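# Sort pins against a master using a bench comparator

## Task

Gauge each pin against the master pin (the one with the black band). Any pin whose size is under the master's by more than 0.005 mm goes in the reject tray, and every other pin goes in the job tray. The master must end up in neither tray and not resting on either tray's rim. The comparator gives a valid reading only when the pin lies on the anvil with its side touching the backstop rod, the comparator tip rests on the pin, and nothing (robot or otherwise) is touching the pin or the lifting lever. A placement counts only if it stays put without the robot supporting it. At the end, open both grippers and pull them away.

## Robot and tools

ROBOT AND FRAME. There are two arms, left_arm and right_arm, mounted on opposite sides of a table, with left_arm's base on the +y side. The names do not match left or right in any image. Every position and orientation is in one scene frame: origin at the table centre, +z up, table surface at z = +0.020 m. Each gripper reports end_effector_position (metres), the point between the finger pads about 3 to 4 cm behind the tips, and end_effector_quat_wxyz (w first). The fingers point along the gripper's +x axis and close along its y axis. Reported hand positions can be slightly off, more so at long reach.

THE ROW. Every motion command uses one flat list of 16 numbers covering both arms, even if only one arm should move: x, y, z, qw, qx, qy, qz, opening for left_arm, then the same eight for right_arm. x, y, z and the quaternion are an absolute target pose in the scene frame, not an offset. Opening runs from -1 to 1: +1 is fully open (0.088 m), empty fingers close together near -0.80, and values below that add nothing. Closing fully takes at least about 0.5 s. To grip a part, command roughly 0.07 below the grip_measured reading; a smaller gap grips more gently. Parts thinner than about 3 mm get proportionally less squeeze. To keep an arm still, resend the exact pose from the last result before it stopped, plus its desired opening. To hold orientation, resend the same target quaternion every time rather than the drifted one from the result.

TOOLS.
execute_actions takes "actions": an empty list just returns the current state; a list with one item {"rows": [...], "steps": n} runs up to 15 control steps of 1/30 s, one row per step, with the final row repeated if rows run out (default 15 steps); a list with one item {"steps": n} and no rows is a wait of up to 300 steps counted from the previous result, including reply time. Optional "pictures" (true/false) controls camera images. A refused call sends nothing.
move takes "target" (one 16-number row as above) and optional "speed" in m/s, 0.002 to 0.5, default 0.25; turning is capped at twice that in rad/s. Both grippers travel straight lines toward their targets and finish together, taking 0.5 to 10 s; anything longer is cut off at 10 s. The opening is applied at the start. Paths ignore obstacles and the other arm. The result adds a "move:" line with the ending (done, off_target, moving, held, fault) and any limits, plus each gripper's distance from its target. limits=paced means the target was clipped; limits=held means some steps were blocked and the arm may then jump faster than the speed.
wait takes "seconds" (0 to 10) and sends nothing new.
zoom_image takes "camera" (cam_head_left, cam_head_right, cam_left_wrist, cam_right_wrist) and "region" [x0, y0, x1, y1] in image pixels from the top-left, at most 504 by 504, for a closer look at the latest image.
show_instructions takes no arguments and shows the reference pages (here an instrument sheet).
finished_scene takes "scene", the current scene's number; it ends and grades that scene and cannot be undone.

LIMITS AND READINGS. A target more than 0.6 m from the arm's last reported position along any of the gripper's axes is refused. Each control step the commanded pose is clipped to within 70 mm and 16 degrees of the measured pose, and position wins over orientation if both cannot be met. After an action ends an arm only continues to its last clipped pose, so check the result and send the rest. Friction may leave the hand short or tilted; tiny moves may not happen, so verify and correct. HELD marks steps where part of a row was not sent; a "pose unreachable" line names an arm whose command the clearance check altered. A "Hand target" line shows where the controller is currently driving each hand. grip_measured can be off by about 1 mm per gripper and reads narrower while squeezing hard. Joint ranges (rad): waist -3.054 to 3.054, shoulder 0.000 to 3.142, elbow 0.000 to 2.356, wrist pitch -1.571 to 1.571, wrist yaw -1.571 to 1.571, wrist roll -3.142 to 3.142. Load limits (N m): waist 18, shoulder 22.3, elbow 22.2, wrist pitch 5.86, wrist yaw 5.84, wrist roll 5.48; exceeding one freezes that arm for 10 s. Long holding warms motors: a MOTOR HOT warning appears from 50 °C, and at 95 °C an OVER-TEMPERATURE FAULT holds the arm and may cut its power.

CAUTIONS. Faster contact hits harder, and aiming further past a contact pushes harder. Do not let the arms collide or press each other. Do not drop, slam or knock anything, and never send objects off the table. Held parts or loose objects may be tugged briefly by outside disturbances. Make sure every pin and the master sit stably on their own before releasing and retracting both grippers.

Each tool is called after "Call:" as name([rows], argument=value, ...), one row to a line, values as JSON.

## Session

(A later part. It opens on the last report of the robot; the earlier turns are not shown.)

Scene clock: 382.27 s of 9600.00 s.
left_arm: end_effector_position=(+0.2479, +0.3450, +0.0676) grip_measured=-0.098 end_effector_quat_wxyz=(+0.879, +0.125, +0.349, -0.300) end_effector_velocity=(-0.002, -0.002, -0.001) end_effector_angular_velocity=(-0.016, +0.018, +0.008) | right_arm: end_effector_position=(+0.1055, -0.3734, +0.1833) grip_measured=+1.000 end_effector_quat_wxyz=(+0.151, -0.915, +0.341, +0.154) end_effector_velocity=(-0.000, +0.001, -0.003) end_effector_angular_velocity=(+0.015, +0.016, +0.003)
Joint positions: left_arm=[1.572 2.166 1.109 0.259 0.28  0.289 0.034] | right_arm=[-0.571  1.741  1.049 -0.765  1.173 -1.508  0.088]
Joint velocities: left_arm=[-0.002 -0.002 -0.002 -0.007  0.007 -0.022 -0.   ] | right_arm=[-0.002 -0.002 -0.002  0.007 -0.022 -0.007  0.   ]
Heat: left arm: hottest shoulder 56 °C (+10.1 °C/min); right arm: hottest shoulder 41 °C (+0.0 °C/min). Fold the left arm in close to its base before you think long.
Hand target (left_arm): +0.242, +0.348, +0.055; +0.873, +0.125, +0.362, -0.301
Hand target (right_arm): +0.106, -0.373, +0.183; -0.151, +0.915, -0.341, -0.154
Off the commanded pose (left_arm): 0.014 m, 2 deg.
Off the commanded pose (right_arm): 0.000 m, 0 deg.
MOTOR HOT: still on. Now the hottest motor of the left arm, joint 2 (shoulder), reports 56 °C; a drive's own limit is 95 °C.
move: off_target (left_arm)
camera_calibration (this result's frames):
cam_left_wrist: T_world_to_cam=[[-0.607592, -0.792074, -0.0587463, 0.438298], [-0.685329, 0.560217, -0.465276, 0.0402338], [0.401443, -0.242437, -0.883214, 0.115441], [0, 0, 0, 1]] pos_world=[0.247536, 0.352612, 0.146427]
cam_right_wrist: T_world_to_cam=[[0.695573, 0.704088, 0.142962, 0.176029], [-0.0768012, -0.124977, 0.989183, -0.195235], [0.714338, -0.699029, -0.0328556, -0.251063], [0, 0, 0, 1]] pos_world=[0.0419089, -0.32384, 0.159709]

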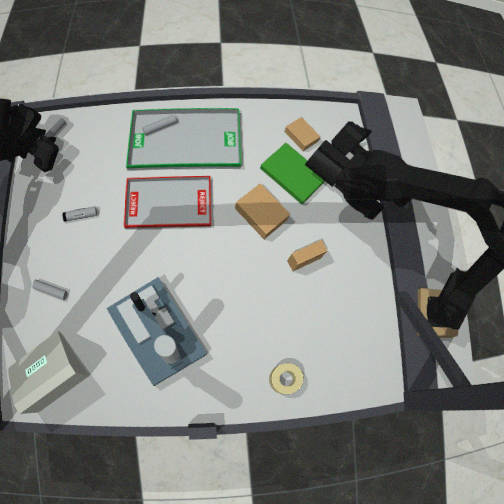

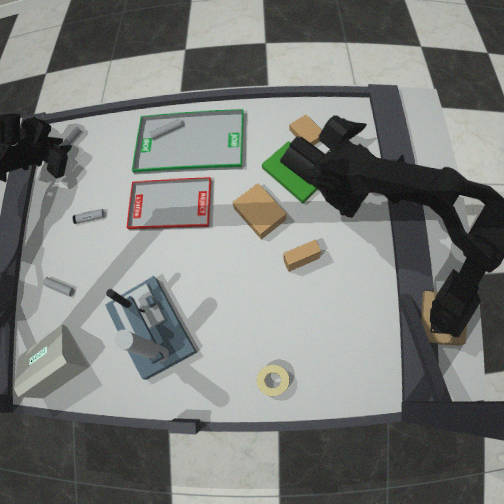

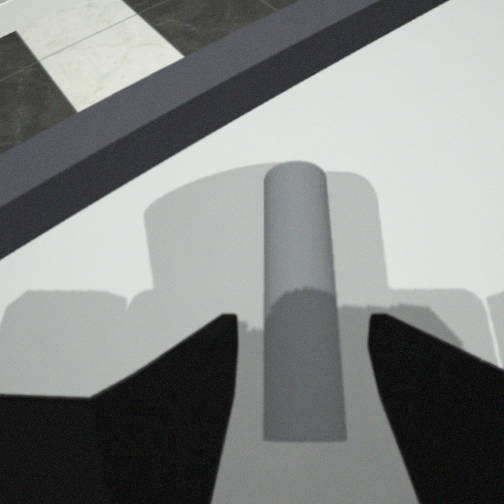

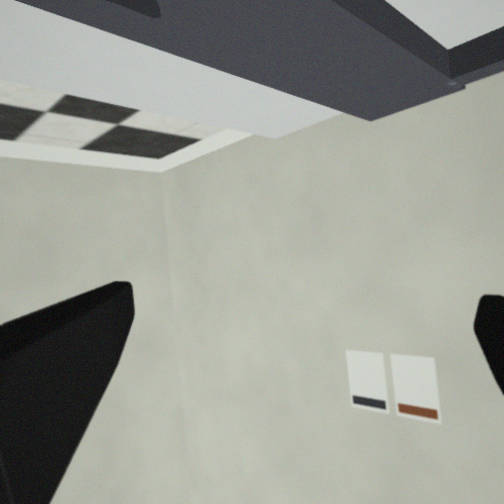

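Well aligned. Close.

Call:
execute_actions([
  {"rows": [[0.2420,0.3479,0.055,0.8736,0.1246,0.3619,-0.3008,-0.16,0.1055,-0.3734,0.1833,0.151,-0.915,0.341,0.154,1.0],[0.2420,0.3479,0.055,0.8736,0.1246,0.3619,-0.3008,-0.22,0.1055,-0.3734,0.1833,0.151,-0.915,0.341,0.154,1.0],[0.2420,0.3479,0.055,0.8736,0.1246,0.3619,-0.3008,-0.28,0.1055,-0.3734,0.1833,0.151,-0.915,0.341,0.154,1.0],[0.2420,0.3479,0.055,0.8736,0.1246,0.3619,-0.3008,-0.32,0.1055,-0.3734,0.1833,0.151,-0.915,0.341,0.154,1.0],[0.2420,0.3479,0.055,0.8736,0.1246,0.3619,-0.3008,-0.35,0.1055,-0.3734,0.1833,0.151,-0.915,0.341,0.154,1.0],[0.2420,0.3479,0.055,0.8736,0.1246,0.3619,-0.3008,-0.38,0.1055,-0.3734,0.1833,0.151,-0.915,0.341,0.154,1.0],[0.2420,0.3479,0.055,0.8736,0.1246,0.3619,-0.3008,-0.40,0.1055,-0.3734,0.1833,0.151,-0.915,0.341,0.154,1.0],[0.2420,0.3479,0.055,0.8736,0.1246,0.3619,-0.3008,-0.42,0.1055,-0.3734,0.1833,0.151,-0.915,0.341,0.154,1.0],[0.2420,0.3479,0.055,0.8736,0.1246,0.3619,-0.3008,-0.44,0.1055,-0.3734,0.1833,0.151,-0.915,0.341,0.154,1.0],[0.2420,0.3479,0.055,0.8736,0.1246,0.3619,-0.3008,-0.46,0.1055,-0.3734,0.1833,0.151,-0.915,0.341,0.154,1.0],[0.2420,0.3479,0.055,0.8736,0.1246,0.3619,-0.3008,-0.48,0.1055,-0.3734,0.1833,0.151,-0.915,0.341,0.154,1.0],[0.2420,0.3479,0.055,0.8736,0.1246,0.3619,-0.3008,-0.50,0.1055,-0.3734,0.1833,0.151,-0.915,0.341,0.154,1.0],[0.2420,0.3479,0.055,0.8736,0.1246,0.3619,-0.3008,-0.53,0.1055,-0.3734,0.1833,0.151,-0.915,0.341,0.154,1.0]], "steps": 15},
], pictures=false)

Call:
move(target=[0.240,0.348,0.135,0.8736,0.1246,0.3619,-0.3008,-0.53,0.1055,-0.3734,0.1833,0.151,-0.915,0.341,0.154,1.0], speed=0.1)

Scene clock: 391.07 s of 9600.00 s.
left_arm: end_effector_position=(+0.2482, +0.3452, +0.0678) grip_measured=-0.463 end_effector_quat_wxyz=(+0.879, +0.124, +0.348, -0.300) end_effector_velocity=(-0.000, -0.003, +0.001) end_effector_angular_velocity=(-0.001, -0.005, +0.003) | right_arm: end_effector_position=(+0.1055, -0.3734, +0.1833) grip_measured=+1.000 end_effector_quat_wxyz=(+0.151, -0.915, +0.341, +0.154) end_effector_velocity=(-0.002, -0.000, -0.001) end_effector_angular_velocity=(-0.017, +0.023, +0.012)
Joint positions: left_arm=[1.573 2.166 1.109 0.26  0.28  0.289 0.016] | right_arm=[-0.571  1.741  1.049 -0.765  1.173 -1.508  0.088]
Joint velocities: left_arm=[-0.007 -0.002 -0.002  0.007 -0.007 -0.007 -0.   ] | right_arm=[ 0.002 -0.002 -0.002 -0.007 -0.007 -0.022  0.   ]
Heat: left arm: hottest shoulder 53 °C (+5.1 °C/min); right arm: hottest shoulder 41 °C (+0.0 °C/min). Fold the left arm in close to its base before you think long.
Hand target (left_arm): +0.242, +0.348, +0.055; +0.874, +0.125, +0.362, -0.301
Hand target (right_arm): +0.106, -0.373, +0.183; -0.151, +0.915, -0.341, -0.154
Off the commanded pose (left_arm): 0.014 m, 2 deg.
Off the commanded pose (right_arm): 0.000 m, 0 deg.
MOTOR HOT: still on. Now the hottest motor of the left arm, joint 2 (shoulder), reports 53 °C; a drive's own limit is 95 °C.
Steps of this call (steps 1 to 90: nothing new was sent; then 5.30 s passed at rest; steps 91 to 105: all 15 steps of this action). Readings (end_effector_position):
91: left_arm (+0.2480, +0.3449, +0.0676) | right_arm (+0.1055, -0.3734, +0.1833)
92: left_arm (+0.2480, +0.3449, +0.0676) | right_arm (+0.1055, -0.3734, +0.1833)
94: left_arm (+0.2481, +0.3451, +0.0677) | right_arm (+0.1055, -0.3734, +0.1833)
98: left_arm (+0.2481, +0.3451, +0.0677) | right_arm (+0.1055, -0.3734, +0.1833)
105: the state above

Scene clock: 392.37 s of 9600.00 s.
left_arm: end_effector_position=(+0.2332, +0.3492, +0.1210) grip_measured=-0.463 end_effector_quat_wxyz=(+0.867, +0.122, +0.378, -0.301) end_effector_velocity=(-0.005, +0.004, -0.005) end_effector_angular_velocity=(+0.022, +0.034, +0.017) | right_arm: end_effector_position=(+0.1055, -0.3734, +0.1833) grip_measured=+1.000 end_effector_quat_wxyz=(+0.151, -0.915, +0.341, +0.154) end_effector_velocity=(-0.001, -0.002, -0.001) end_effector_angular_velocity=(-0.006, +0.015, +0.001)
Joint positions: left_arm=[ 1.573  1.992  1.146 -0.016  0.28   0.289  0.016] | right_arm=[-0.571  1.741  1.049 -0.765  1.173 -1.508  0.088]
Joint velocities: left_arm=[-0.002 -0.002 -0.002 -0.037 -0.022 -0.007 -0.   ] | right_arm=[-0.002 -0.002 -0.002 -0.007 -0.007 -0.007  0.   ]
Heat: left arm: hottest shoulder 54 °C (+6.1 °C/min); right arm: hottest shoulder 41 °C (+0.0 °C/min). Fold the left arm in close to its base before you think long.
Hand target (left_arm): +0.239, +0.348, +0.135; +0.874, +0.125, +0.362, -0.301
Hand target (right_arm): +0.106, -0.373, +0.183; -0.151, +0.915, -0.341, -0.154
Off the commanded pose (left_arm): 0.016 m, 2 deg.
Off the commanded pose (right_arm): 0.000 m, 0 deg.
MOTOR HOT: still on. Now the hottest motor of the left arm, joint 2 (shoulder), reports 54 °C; a drive's own limit is 95 °C.
move: off_target (left_arm)
camera_calibration (this result's frames):
cam_left_wrist: T_world_to_cam=[[-0.610064, -0.791626, -0.0339157, 0.433307], [-0.712832, 0.567025, -0.412738, 0.0503334], [0.345965, -0.227621, -0.910218, 0.180563], [0, 0, 0, 1]] pos_world=[0.237756, 0.355577, 0.199823]
cam_right_wrist: T_world_to_cam=[[0.695573, 0.704088, 0.142962, 0.176029], [-0.0768012, -0.124977, 0.989183, -0.195235], [0.714338, -0.699029, -0.0328556, -0.251063], [0, 0, 0, 1]] pos_world=[0.0419089, -0.32384, 0.159709]

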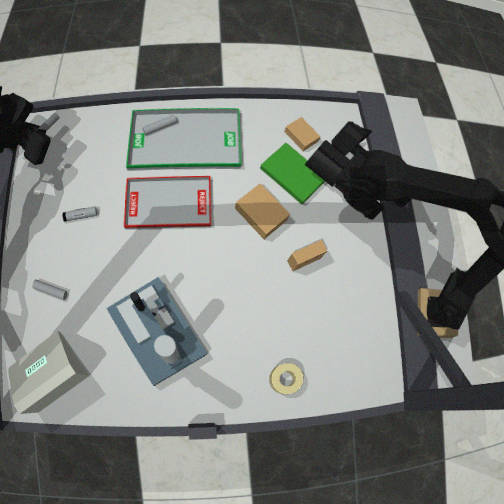

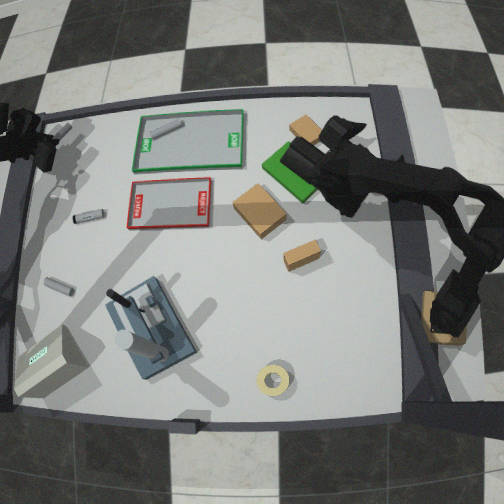

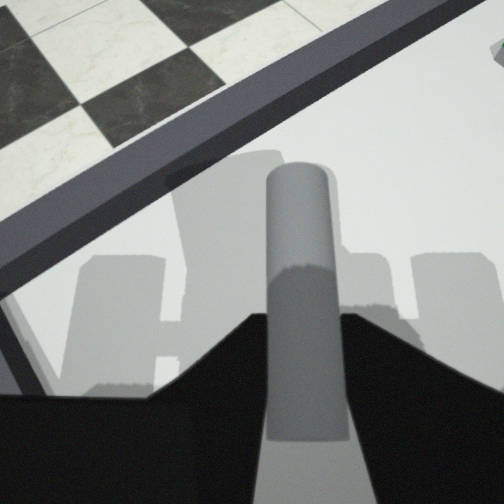

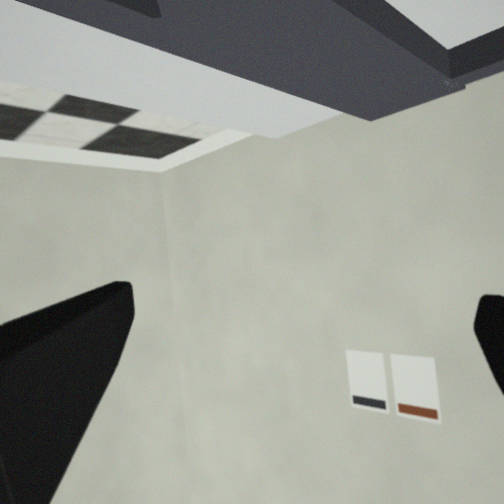

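Call:
move(target=[-0.040,0.165,0.145,0.2352,0.3701,0.0974,-0.8934,-0.53,0.1055,-0.3734,0.1833,0.151,-0.915,0.341,0.154,1.0], speed=0.28)

Call:
move(target=[-0.0892,0.1516,0.110,0.2352,0.3701,0.0974,-0.8934,-0.53,0.1055,-0.3734,0.1833,0.151,-0.915,0.341,0.154,1.0], speed=0.06)

Scene clock: 401.50 s of 9600.00 s.
left_arm: end_effector_position=(-0.0408, +0.1667, +0.1462) grip_measured=-0.463 end_effector_quat_wxyz=(+0.236, +0.373, +0.098, -0.892) end_effector_velocity=(-0.000, +0.000, +0.001) end_effector_angular_velocity=(+0.003, +0.014, -0.001) | right_arm: end_effector_position=(+0.1055, -0.3734, +0.1833) grip_measured=+1.000 end_effector_quat_wxyz=(+0.151, -0.915, +0.341, +0.154) end_effector_velocity=(-0.001, -0.002, -0.001) end_effector_angular_velocity=(-0.017, +0.023, +0.007)
Joint positions: left_arm=[ 0.998  2.176  1.603 -1.207  0.756  1.873  0.016] | right_arm=[-0.571  1.741  1.049 -0.765  1.173 -1.508  0.088]
Joint velocities: left_arm=[ 0.002  0.007  0.012 -0.022  0.007  0.007 -0.   ] | right_arm=[-0.002 -0.002 -0.002 -0.007 -0.007 -0.022  0.   ]
Heat: left arm: hottest shoulder 54 °C (+3.0 °C/min); right arm: hottest shoulder 41 °C (+0.0 °C/min). Fold the left arm in close to its base before you think long.
Hand target (left_arm): -0.040, +0.164, +0.145; -0.234, -0.371, -0.096, +0.894
Hand target (right_arm): +0.106, -0.373, +0.183; -0.151, +0.915, -0.341, -0.154
Off the commanded pose (left_arm): 0.002 m, 0 deg.
Off the commanded pose (right_arm): 0.000 m, 0 deg.
MOTOR HOT: still on. Now the hottest motor of the left arm, joint 2 (shoulder), reports 54 °C; a drive's own limit is 95 °C.
After step 90, 2.17 s passed at rest.
move: done
camera_calibration (this result's frames):
cam_left_wrist: T_world_to_cam=[[-0.498321, 0.865498, -0.0508906, -0.146679], [0.790713, 0.429619, -0.436119, 0.0566152], [-0.355596, -0.257567, -0.898449, 0.231424], [0, 0, 0, 1]] pos_world=[-0.0355661, 0.162234, 0.225149]
cam_right_wrist: T_world_to_cam=[[0.695573, 0.704088, 0.142962, 0.176029], [-0.0768012, -0.124977, 0.989183, -0.195235], [0.714338, -0.699029, -0.0328556, -0.251063], [0, 0, 0, 1]] pos_world=[0.0419089, -0.32384, 0.159709]

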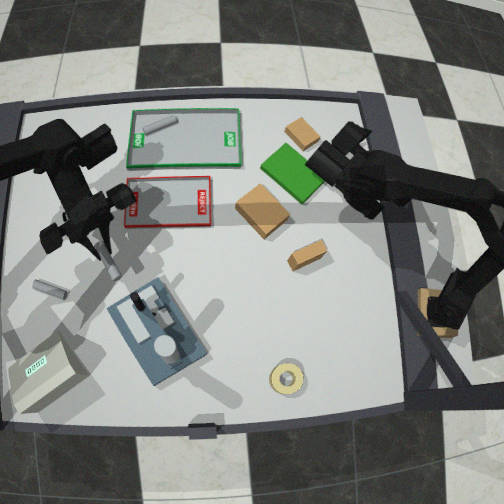

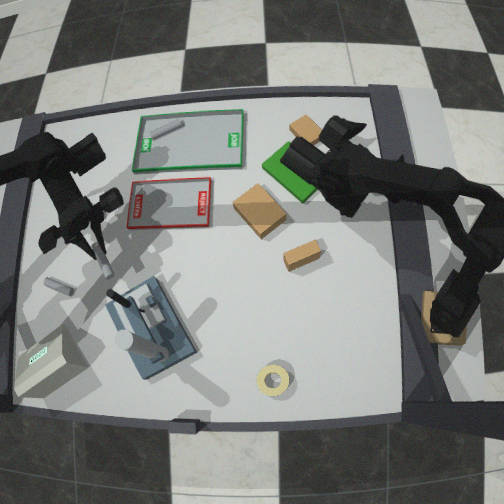

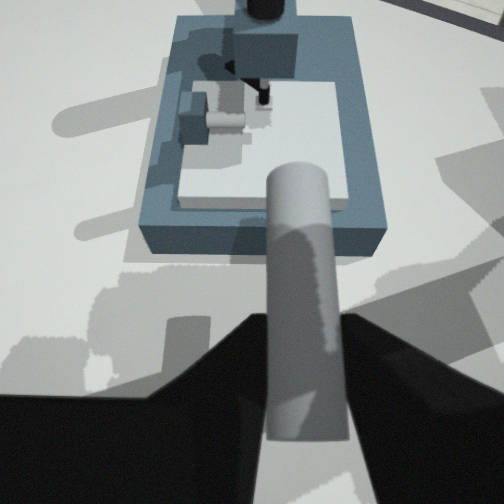

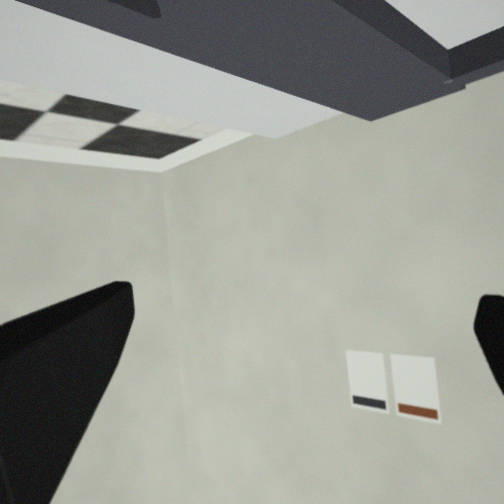

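Scene clock: 402.87 s of 9600.00 s.
left_arm: end_effector_position=(-0.0865, +0.1508, +0.1051) grip_measured=-0.463 end_effector_quat_wxyz=(+0.232, +0.373, +0.101, -0.893) end_effector_velocity=(-0.000, -0.000, +0.004) end_effector_angular_velocity=(+0.004, -0.008, +0.012) | right_arm: end_effector_position=(+0.1055, -0.3734, +0.1833) grip_measured=+1.000 end_effector_quat_wxyz=(+0.151, -0.915, +0.341, +0.154) end_effector_velocity=(-0.002, -0.002, -0.004) end_effector_angular_velocity=(-0.013, +0.021, +0.001)
Joint positions: left_arm=[ 0.879  2.163  1.408 -0.924  0.772  1.716  0.016] | right_arm=[-0.571  1.741  1.049 -0.765  1.173 -1.508  0.088]
Joint velocities: left_arm=[-0.002 -0.017 -0.007  0.007 -0.007 -0.022 -0.   ] | right_arm=[-0.002  0.002 -0.007 -0.007 -0.007 -0.007  0.   ]
Heat: left arm: hottest shoulder 55 °C (+4.0 °C/min); right arm: hottest shoulder 41 °C (+0.0 °C/min). Fold the left arm in close to its base before you think long.
Hand target (left_arm): -0.089, +0.151, +0.110; -0.235, -0.370, -0.098, +0.893
Hand target (right_arm): +0.106, -0.373, +0.183; -0.151, +0.915, -0.341, -0.154
Off the commanded pose (left_arm): 0.006 m, 1 deg.
Off the commanded pose (right_arm): 0.000 m, 0 deg.
MOTOR HOT: still on. Now the hottest motor of the left arm, joint 2 (shoulder), reports 55 °C; a drive's own limit is 95 °C.
move: done
camera_calibration (this result's frames):
cam_left_wrist: T_world_to_cam=[[-0.494846, 0.867923, -0.0428571, -0.158747], [0.791249, 0.429644, -0.435122, 0.0815331], [-0.359239, -0.249229, -0.899351, 0.172658], [0, 0, 0, 1]] pos_world=[-0.0810427, 0.145781, 0.183953]
cam_right_wrist: T_world_to_cam=[[0.695573, 0.704088, 0.142962, 0.176029], [-0.0768012, -0.124977, 0.989183, -0.195235], [0.714338, -0.699029, -0.0328556, -0.251063], [0, 0, 0, 1]] pos_world=[0.0419089, -0.32384, 0.159709]

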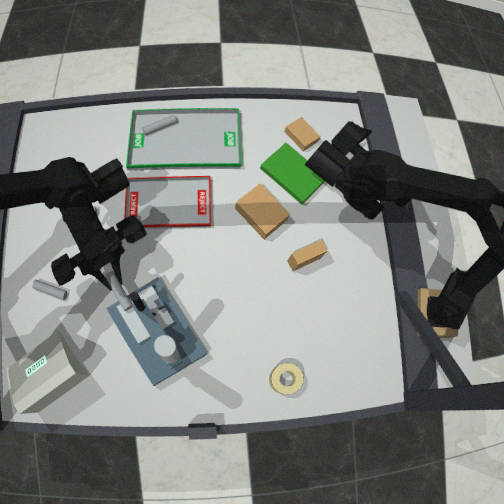

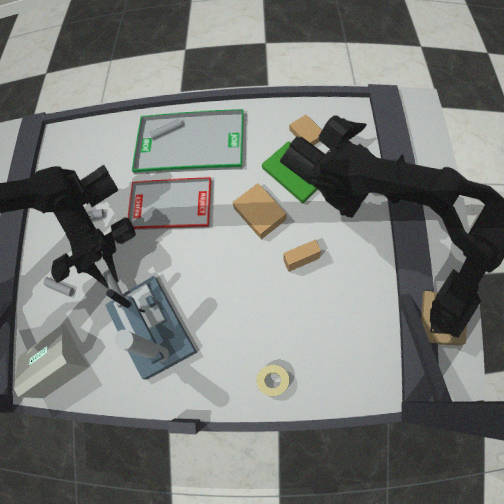

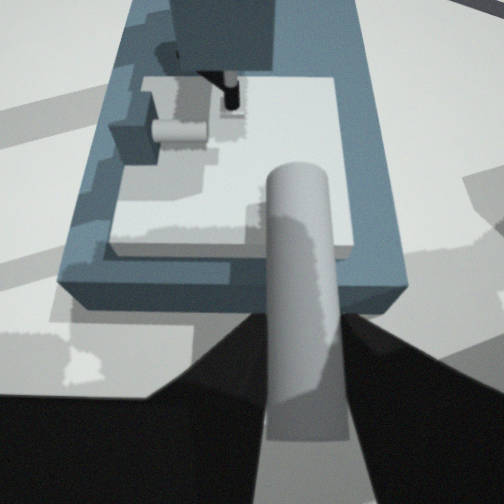

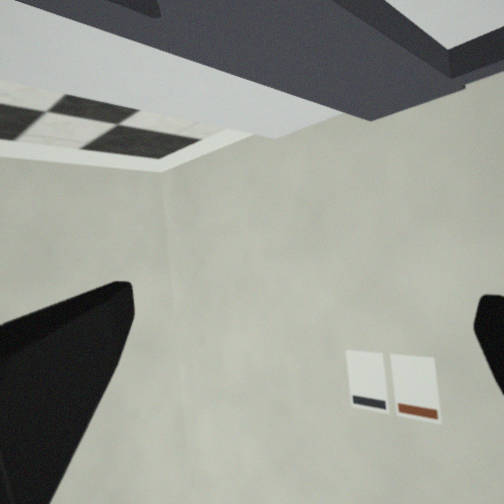

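Call:
move(target=[-0.127,0.1342,0.105,0.2352,0.3701,0.0974,-0.8934,-0.53,0.1055,-0.3734,0.1833,0.151,-0.915,0.341,0.154,1.0], speed=0.025)

Call:
move(target=[-0.1181,0.1242,0.092,0.2352,0.3701,0.0974,-0.8934,-0.53,0.1055,-0.3734,0.1833,0.151,-0.915,0.341,0.154,1.0], speed=0.012)

Scene clock: 407.67 s of 9600.00 s.
left_arm: end_effector_position=(-0.1230, +0.1320, +0.1037) grip_measured=-0.463 end_effector_quat_wxyz=(+0.237, +0.372, +0.096, -0.892) end_effector_velocity=(-0.006, +0.003, -0.001) end_effector_angular_velocity=(+0.025, +0.022, +0.008) | right_arm: end_effector_position=(+0.1055, -0.3734, +0.1833) grip_measured=+1.000 end_effector_quat_wxyz=(+0.151, -0.915, +0.341, +0.154) end_effector_velocity=(-0.001, -0.002, -0.001) end_effector_angular_velocity=(-0.017, +0.023, +0.007)
Joint positions: left_arm=[ 0.772  2.122  1.334 -0.77   0.782  1.56   0.016] | right_arm=[-0.571  1.741  1.049 -0.765  1.173 -1.508  0.088]
Joint velocities: left_arm=[-0.007 -0.002 -0.012 -0.007  0.007 -0.022 -0.   ] | right_arm=[-0.002 -0.002 -0.002 -0.007 -0.007 -0.022  0.   ]
Heat: left arm: hottest shoulder 55 °C (+2.0 °C/min); right arm: hottest shoulder 41 °C (+0.0 °C/min). Fold the left arm in close to its base before you think long.
Hand target (left_arm): -0.127, +0.134, +0.105; -0.235, -0.370, -0.097, +0.893
Hand target (right_arm): +0.106, -0.373, +0.183; -0.151, +0.915, -0.341, -0.154
Off the commanded pose (left_arm): 0.005 m, 0 deg.
Off the commanded pose (right_arm): 0.000 m, 0 deg.
MOTOR HOT: still on. Now the hottest motor of the left arm, joint 2 (shoulder), reports 55 °C; a drive's own limit is 95 °C.
move: done
camera_calibration (this result's frames):
cam_left_wrist: T_world_to_cam=[[-0.498535, 0.865182, -0.0540705, -0.159422], [0.790262, 0.427956, -0.438565, 0.118361], [-0.356299, -0.26137, -0.897071, 0.155373], [0, 0, 0, 1]] pos_world=[-0.117654, 0.127886, 0.182669]
cam_right_wrist: T_world_to_cam=[[0.695573, 0.704088, 0.142962, 0.176029], [-0.0768012, -0.124977, 0.989183, -0.195235], [0.714338, -0.699029, -0.0328556, -0.251063], [0, 0, 0, 1]] pos_world=[0.0419089, -0.32384, 0.159709]

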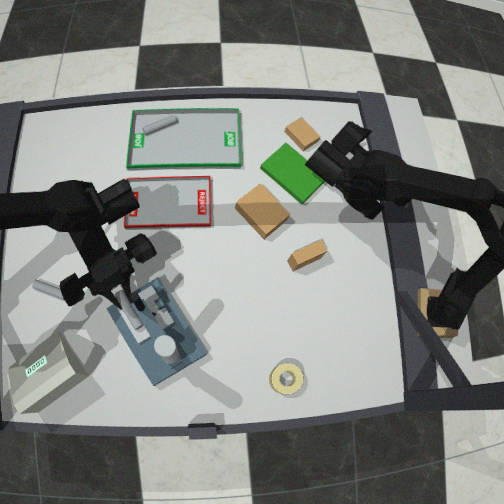

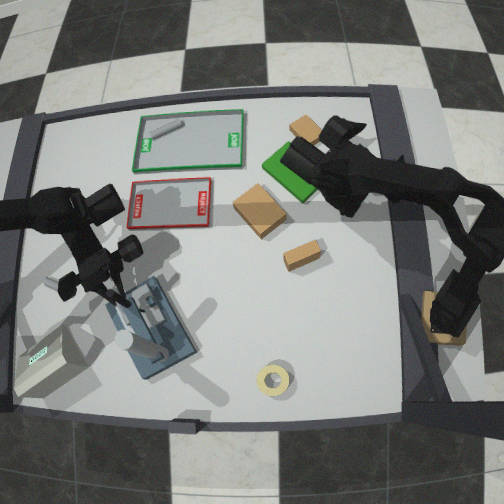

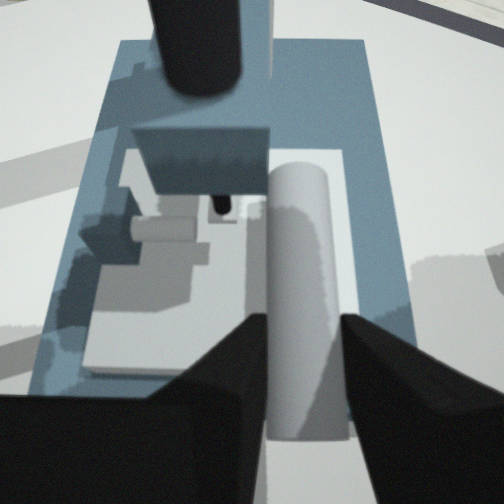

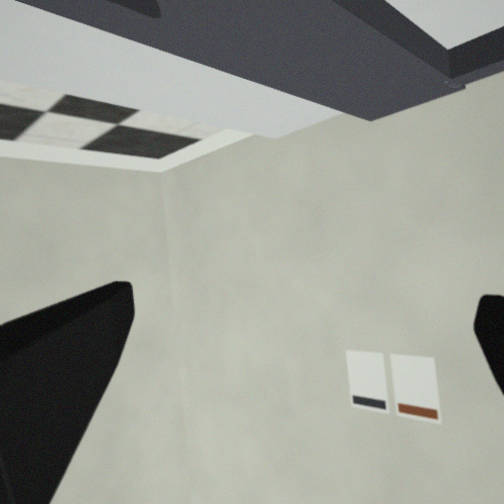

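Scene clock: 409.13 s of 9600.00 s.
left_arm: end_effector_position=(-0.1207, +0.1247, +0.1025) grip_measured=-0.463 end_effector_quat_wxyz=(+0.238, +0.366, +0.092, -0.895) end_effector_velocity=(-0.002, +0.003, -0.001) end_effector_angular_velocity=(+0.036, +0.012, +0.013) | right_arm: end_effector_position=(+0.1055, -0.3734, +0.1833) grip_measured=+1.000 end_effector_quat_wxyz=(+0.151, -0.915, +0.341, +0.154) end_effector_velocity=(-0.002, -0.003, +0.000) end_effector_angular_velocity=(-0.024, +0.029, +0.007)
Joint positions: left_arm=[ 0.772  2.149  1.365 -0.77   0.797  1.56   0.016] | right_arm=[-0.571  1.741  1.049 -0.765  1.173 -1.508  0.088]
Joint velocities: left_arm=[-0.002  0.002  0.002 -0.022 -0.007 -0.022  0.   ] | right_arm=[-0.002 -0.007 -0.002 -0.022 -0.007 -0.022  0.   ]
Heat: left arm: hottest shoulder 55 °C (+2.0 °C/min); right arm: hottest shoulder 41 °C (+0.0 °C/min). Fold the left arm in close to its base before you think long.
Hand target (left_arm): -0.118, +0.124, +0.092; -0.235, -0.370, -0.097, +0.893
Hand target (right_arm): +0.106, -0.373, +0.183; -0.151, +0.915, -0.341, -0.154
Off the commanded pose (left_arm): 0.011 m, 1 deg.
Off the commanded pose (right_arm): 0.000 m, 0 deg.
MOTOR HOT: still on. Now the hottest motor of the left arm, joint 2 (shoulder), reports 55 °C; a drive's own limit is 95 °C.
move: off_target (left_arm)
camera_calibration (this result's frames):
cam_left_wrist: T_world_to_cam=[[-0.499056, 0.86458, -0.0586955, -0.151582], [0.78543, 0.422672, -0.45216, 0.120542], [-0.366119, -0.271754, -0.890003, 0.152629], [0, 0, 0, 1]] pos_world=[-0.114445, 0.121583, 0.181448]
cam_right_wrist: T_world_to_cam=[[0.695573, 0.704088, 0.142962, 0.176029], [-0.0768012, -0.124977, 0.989183, -0.195235], [0.714338, -0.699029, -0.0328556, -0.251063], [0, 0, 0, 1]] pos_world=[0.0419089, -0.32384, 0.159709]

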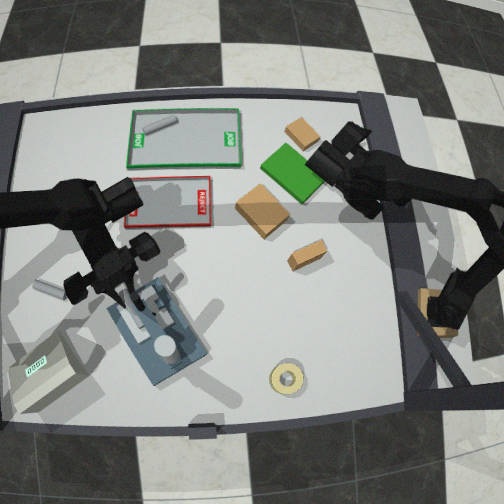

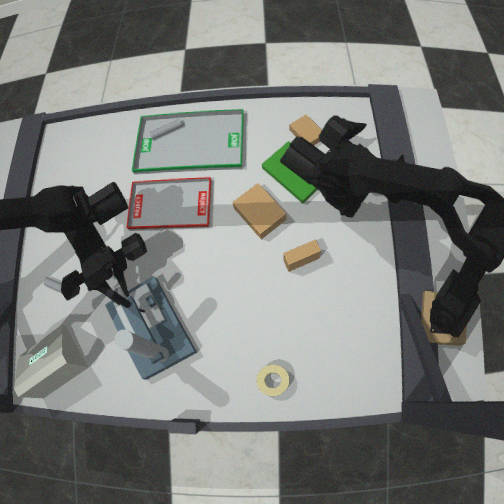

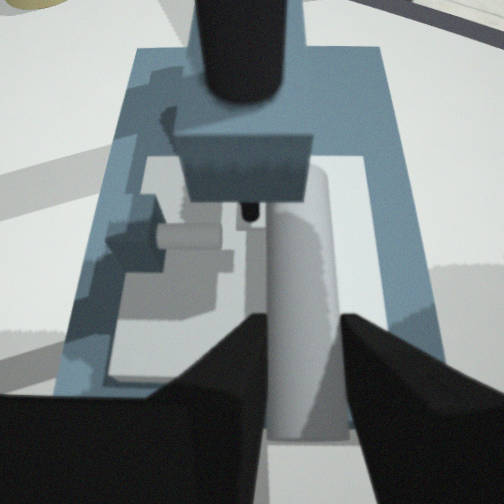

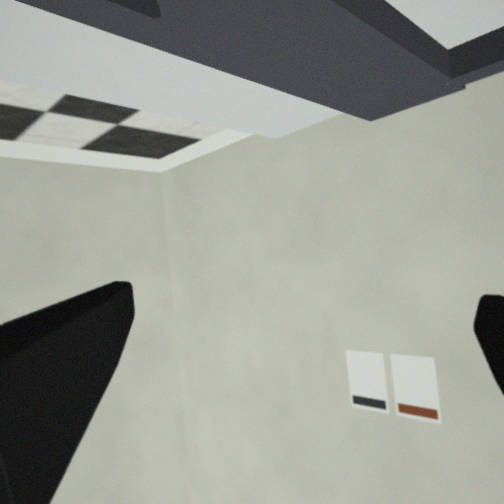

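Call:
move(target=[-0.1115,0.1106,0.094,0.2352,0.3701,0.0974,-0.8934,-0.53,0.1055,-0.3734,0.1833,0.151,-0.915,0.341,0.154,1.0], speed=0.008)

Scene clock: 413.40 s of 9600.00 s.
left_arm: end_effector_position=(-0.1141, +0.1125, +0.1035) grip_measured=-0.463 end_effector_quat_wxyz=(+0.237, +0.366, +0.093, -0.895) end_effector_velocity=(-0.004, +0.000, +0.001) end_effector_angular_velocity=(+0.007, +0.013, -0.002) | right_arm: end_effector_position=(+0.1055, -0.3734, +0.1833) grip_measured=+1.000 end_effector_quat_wxyz=(+0.151, -0.915, +0.341, +0.154) end_effector_velocity=(+0.001, -0.001, +0.001) end_effector_angular_velocity=(-0.005, -0.006, -0.000)
Joint positions: left_arm=[ 0.772  2.195  1.447 -0.808  0.797  1.56   0.016] | right_arm=[-0.571  1.741  1.049 -0.765  1.173 -1.508  0.088]
Joint velocities: left_arm=[-0.007 -0.002 -0.002 -0.007  0.007 -0.007 -0.   ] | right_arm=[-0.002 -0.002 -0.002  0.007  0.007 -0.007  0.   ]
Heat: left arm: hottest shoulder 54 °C (+0.0 °C/min); right arm: hottest shoulder 41 °C (+0.0 °C/min). Fold the left arm in close to its base before you think long.
Hand target (left_arm): -0.112, +0.111, +0.094; -0.235, -0.370, -0.097, +0.894
Hand target (right_arm): +0.106, -0.373, +0.183; -0.151, +0.915, -0.341, -0.154
Off the commanded pose (left_arm): 0.010 m, 1 deg.
Off the commanded pose (right_arm): 0.000 m, 0 deg.
MOTOR HOT: still on. Now the hottest motor of the left arm, joint 2 (shoulder), reports 54 °C; a drive's own limit is 95 °C.
move: off_target (left_arm)
camera_calibration (this result's frames):
cam_left_wrist: T_world_to_cam=[[-0.498457, 0.865102, -0.0560353, -0.13794], [0.785312, 0.423216, -0.451855, 0.120929], [-0.367186, -0.269236, -0.89033, 0.152208], [0, 0, 0, 1]] pos_world=[-0.107835, 0.109133, 0.182428]
cam_right_wrist: T_world_to_cam=[[0.695573, 0.704088, 0.142962, 0.176029], [-0.0768012, -0.124977, 0.989183, -0.195235], [0.714338, -0.699029, -0.0328556, -0.251063], [0, 0, 0, 1]] pos_world=[0.0419089, -0.32384, 0.159709]

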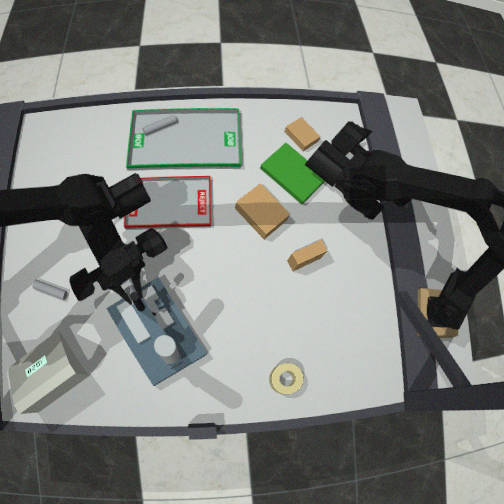

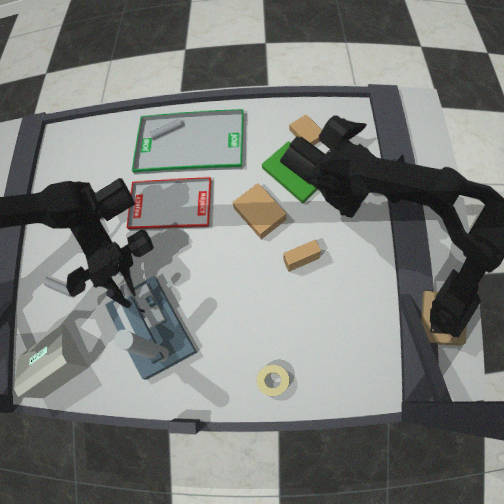

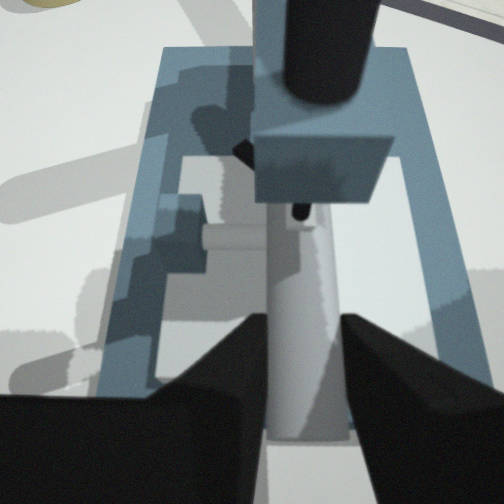

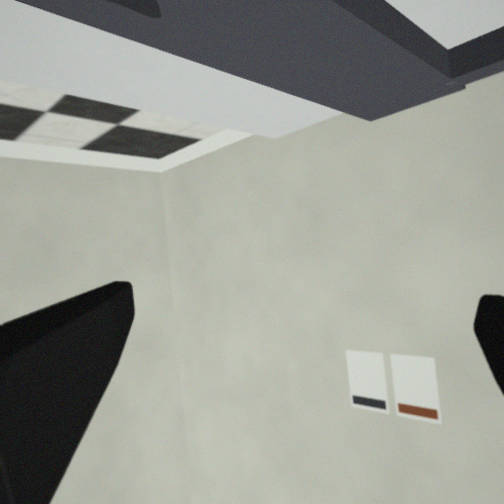

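Call:
move(target=[-0.1125,0.1115,0.096,0.2352,0.3701,0.0974,-0.8934,-0.23,0.1055,-0.3734,0.1833,0.151,-0.915,0.341,0.154,1.0], speed=0.008)

Call:
zoom_image(camera="cam_head_left", region=[20, 348, 56, 384])

Call:
zoom_image(camera="cam_left_wrist", region=[190, 170, 390, 370])

Scene clock: 418.30 s of 9600.00 s.
left_arm: end_effector_position=(-0.1132, +0.1125, +0.1015) grip_measured=-0.232 end_effector_quat_wxyz=(+0.237, +0.370, +0.094, -0.893) end_effector_velocity=(-0.000, -0.000, -0.002) end_effector_angular_velocity=(-0.003, -0.010, -0.007) | right_arm: end_effector_position=(+0.1055, -0.3734, +0.1833) grip_measured=+1.000 end_effector_quat_wxyz=(+0.151, -0.915, +0.341, +0.154) end_effector_velocity=(+0.000, -0.000, -0.001) end_effector_angular_velocity=(+0.016, -0.004, -0.004)
Joint positions: left_arm=[ 0.771  2.198  1.447 -0.805  0.788  1.56   0.028] | right_arm=[-0.571  1.741  1.049 -0.765  1.173 -1.508  0.088]
Joint velocities: left_arm=[-0.002  0.002 -0.002  0.007 -0.007  0.007 -0.   ] | right_arm=[-0.002 -0.002 -0.002  0.007 -0.007  0.007  0.   ]
Heat: left arm: hottest shoulder 53 °C (-2.0 °C/min); right arm: hottest shoulder 41 °C (+0.0 °C/min). Fold the left arm in close to its base before you think long.
Hand target (left_arm): -0.112, +0.112, +0.096; -0.235, -0.370, -0.097, +0.893
Hand target (right_arm): +0.106, -0.373, +0.183; -0.151, +0.915, -0.341, -0.154
Off the commanded pose (left_arm): 0.006 m, 0 deg.
Off the commanded pose (right_arm): 0.000 m, 0 deg.
MOTOR HOT: still on. Now the hottest motor of the left arm, joint 2 (shoulder), reports 53 °C; a drive's own limit is 95 °C.
After step 90, 0.70 s passed at rest.
move: done
camera_calibration (this result's frames):
cam_left_wrist: T_world_to_cam=[[-0.497785, 0.865431, -0.0569207, -0.137483], [0.789019, 0.424631, -0.444003, 0.118792], [-0.360083, -0.265929, -0.894216, 0.151583], [0, 0, 0, 1]] pos_world=[-0.107584, 0.108849, 0.180466]
cam_right_wrist: T_world_to_cam=[[0.695573, 0.704088, 0.142962, 0.176029], [-0.0768012, -0.124977, 0.989183, -0.195235], [0.714338, -0.699029, -0.0328556, -0.251063], [0, 0, 0, 1]] pos_world=[0.0419089, -0.32384, 0.159709]

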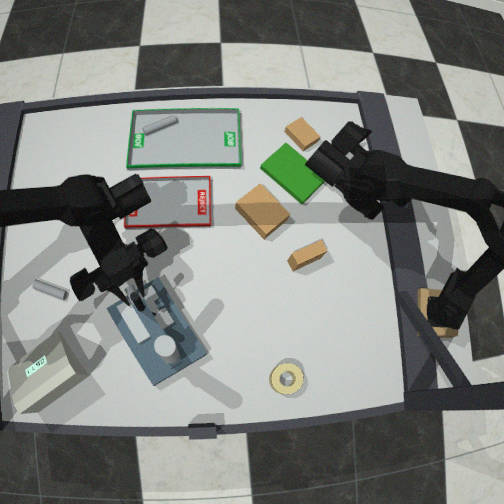

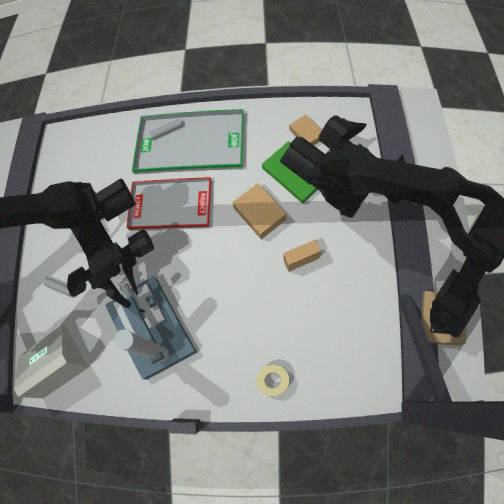

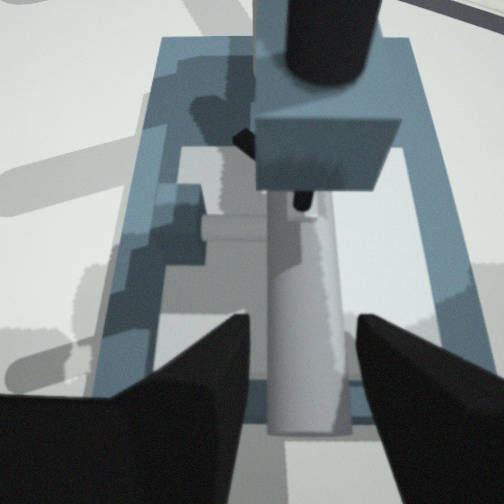

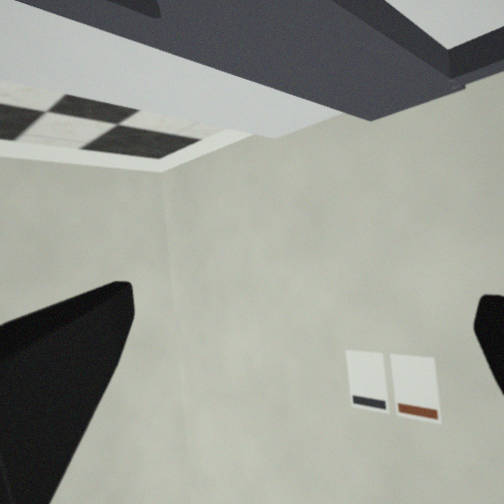

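Region (20, 348, 56, 384) of cam_head_left's 504x504 image, scaled by 14.000, with more detail than that image has.

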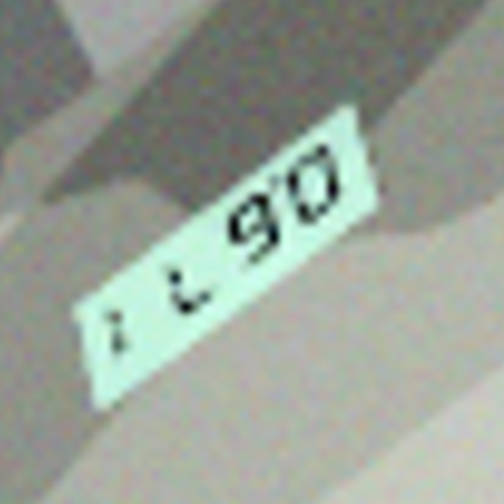

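Region (190, 170, 390, 370) of cam_left_wrist's 504x504 image, scaled by 2.520, with more detail than that image has.

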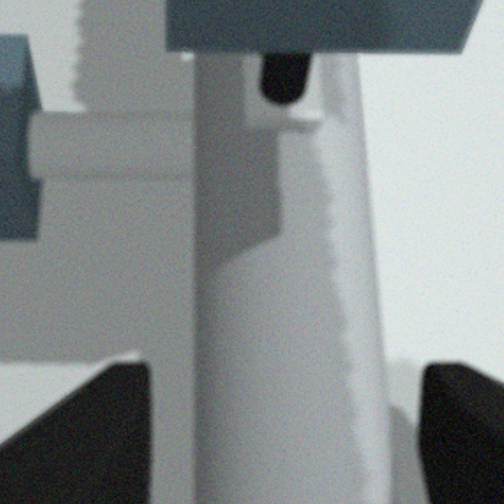

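Call:
execute_actions(actions=[])

Call:
zoom_image(camera="cam_head_left", region=[20, 348, 56, 384])

Call:
zoom_image(camera="cam_head_right", region=[20, 338, 56, 374])

Scene clock: 423.27 s of 9600.00 s.
left_arm: end_effector_position=(-0.1132, +0.1125, +0.1015) grip_measured=-0.232 end_effector_quat_wxyz=(+0.237, +0.370, +0.094, -0.893) end_effector_velocity=(+0.000, +0.003, -0.002) end_effector_angular_velocity=(+0.028, +0.007, +0.018) | right_arm: end_effector_position=(+0.1055, -0.3734, +0.1833) grip_measured=+1.000 end_effector_quat_wxyz=(+0.151, -0.915, +0.341, +0.154) end_effector_velocity=(+0.000, -0.001, +0.002) end_effector_angular_velocity=(-0.022, +0.009, +0.005)
Joint positions: left_arm=[ 0.771  2.198  1.447 -0.805  0.788  1.56   0.028] | right_arm=[-0.571  1.741  1.049 -0.765  1.173 -1.508  0.088]
Joint velocities: left_arm=[ 0.002 -0.002 -0.007 -0.007 -0.007 -0.022 -0.   ] | right_arm=[-0.002 -0.002  0.002 -0.007  0.007 -0.022  0.   ]
Heat: left arm: hottest shoulder 52 °C (-5.0 °C/min); right arm: hottest shoulder 41 °C (+0.0 °C/min). Fold the left arm in close to its base before you think long.
Hand target (left_arm): -0.112, +0.112, +0.096; -0.235, -0.370, -0.097, +0.893
Hand target (right_arm): +0.106, -0.373, +0.183; -0.151, +0.915, -0.341, -0.154
Off the commanded pose (left_arm): 0.006 m, 0 deg.
Off the commanded pose (right_arm): 0.000 m, 0 deg.
MOTOR HOT: still on. Now the hottest motor of the left arm, joint 2 (shoulder), reports 52 °C; a drive's own limit is 95 °C.
Steps of this call (steps 1 to 90: nothing new was sent; then 1.97 s passed at rest). Readings (end_effector_position):
1: left_arm (-0.1132, +0.1125, +0.1015) | right_arm (+0.1055, -0.3734, +0.1833)
2: left_arm (-0.1132, +0.1125, +0.1015) | right_arm (+0.1055, -0.3734, +0.1833)
4: left_arm (-0.1132, +0.1125, +0.1015) | right_arm (+0.1055, -0.3734, +0.1833)
8: left_arm (-0.1132, +0.1125, +0.1015) | right_arm (+0.1055, -0.3734, +0.1833)
90: the state above
camera_calibration (this result's frames):
cam_left_wrist: T_world_to_cam=[[-0.497785, 0.865431, -0.0569207, -0.137483], [0.789019, 0.424631, -0.444003, 0.118792], [-0.360083, -0.265929, -0.894216, 0.151583], [0, 0, 0, 1]] pos_world=[-0.107584, 0.108849, 0.180466]
cam_right_wrist: T_world_to_cam=[[0.695573, 0.704088, 0.142962, 0.176029], [-0.0768012, -0.124977, 0.989183, -0.195235], [0.714338, -0.699029, -0.0328556, -0.251063], [0, 0, 0, 1]] pos_world=[0.0419089, -0.32384, 0.159709]

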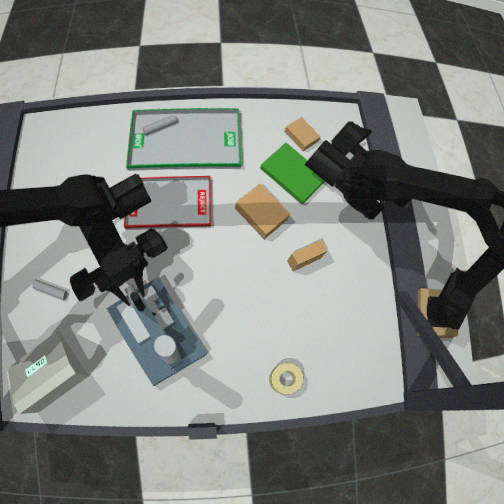

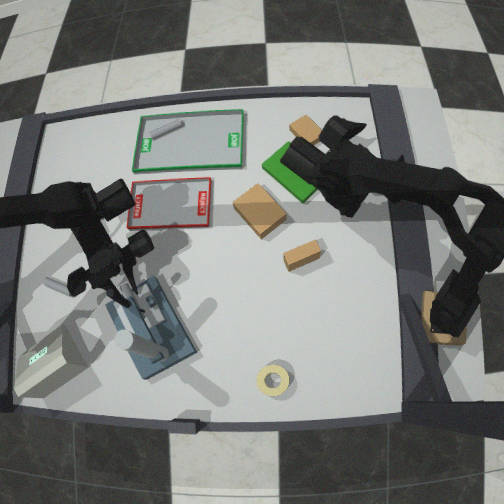

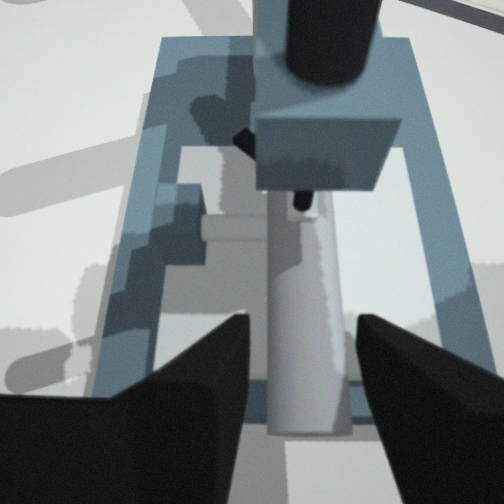

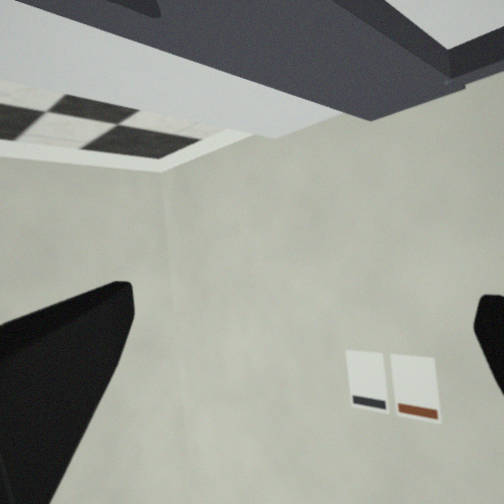

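Region (20, 348, 56, 384) of cam_head_left's 504x504 image, scaled by 14.000, with more detail than that image has.

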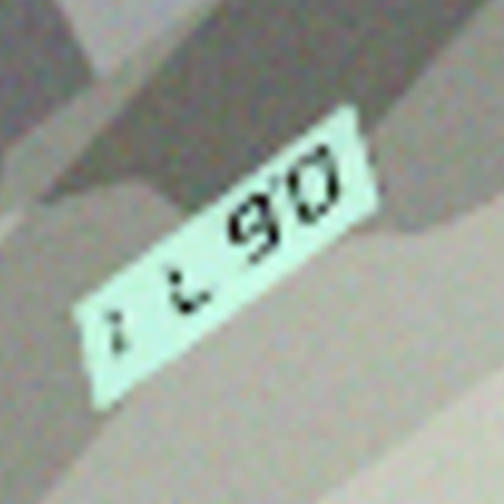

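Region (20, 338, 56, 374) of cam_head_right's 504x504 image, scaled by 14.000, with more detail than that image has.

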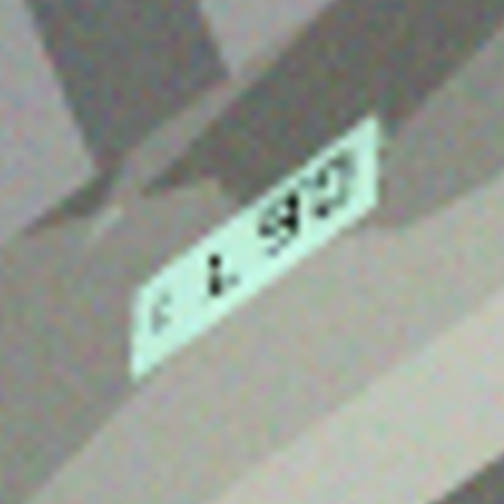

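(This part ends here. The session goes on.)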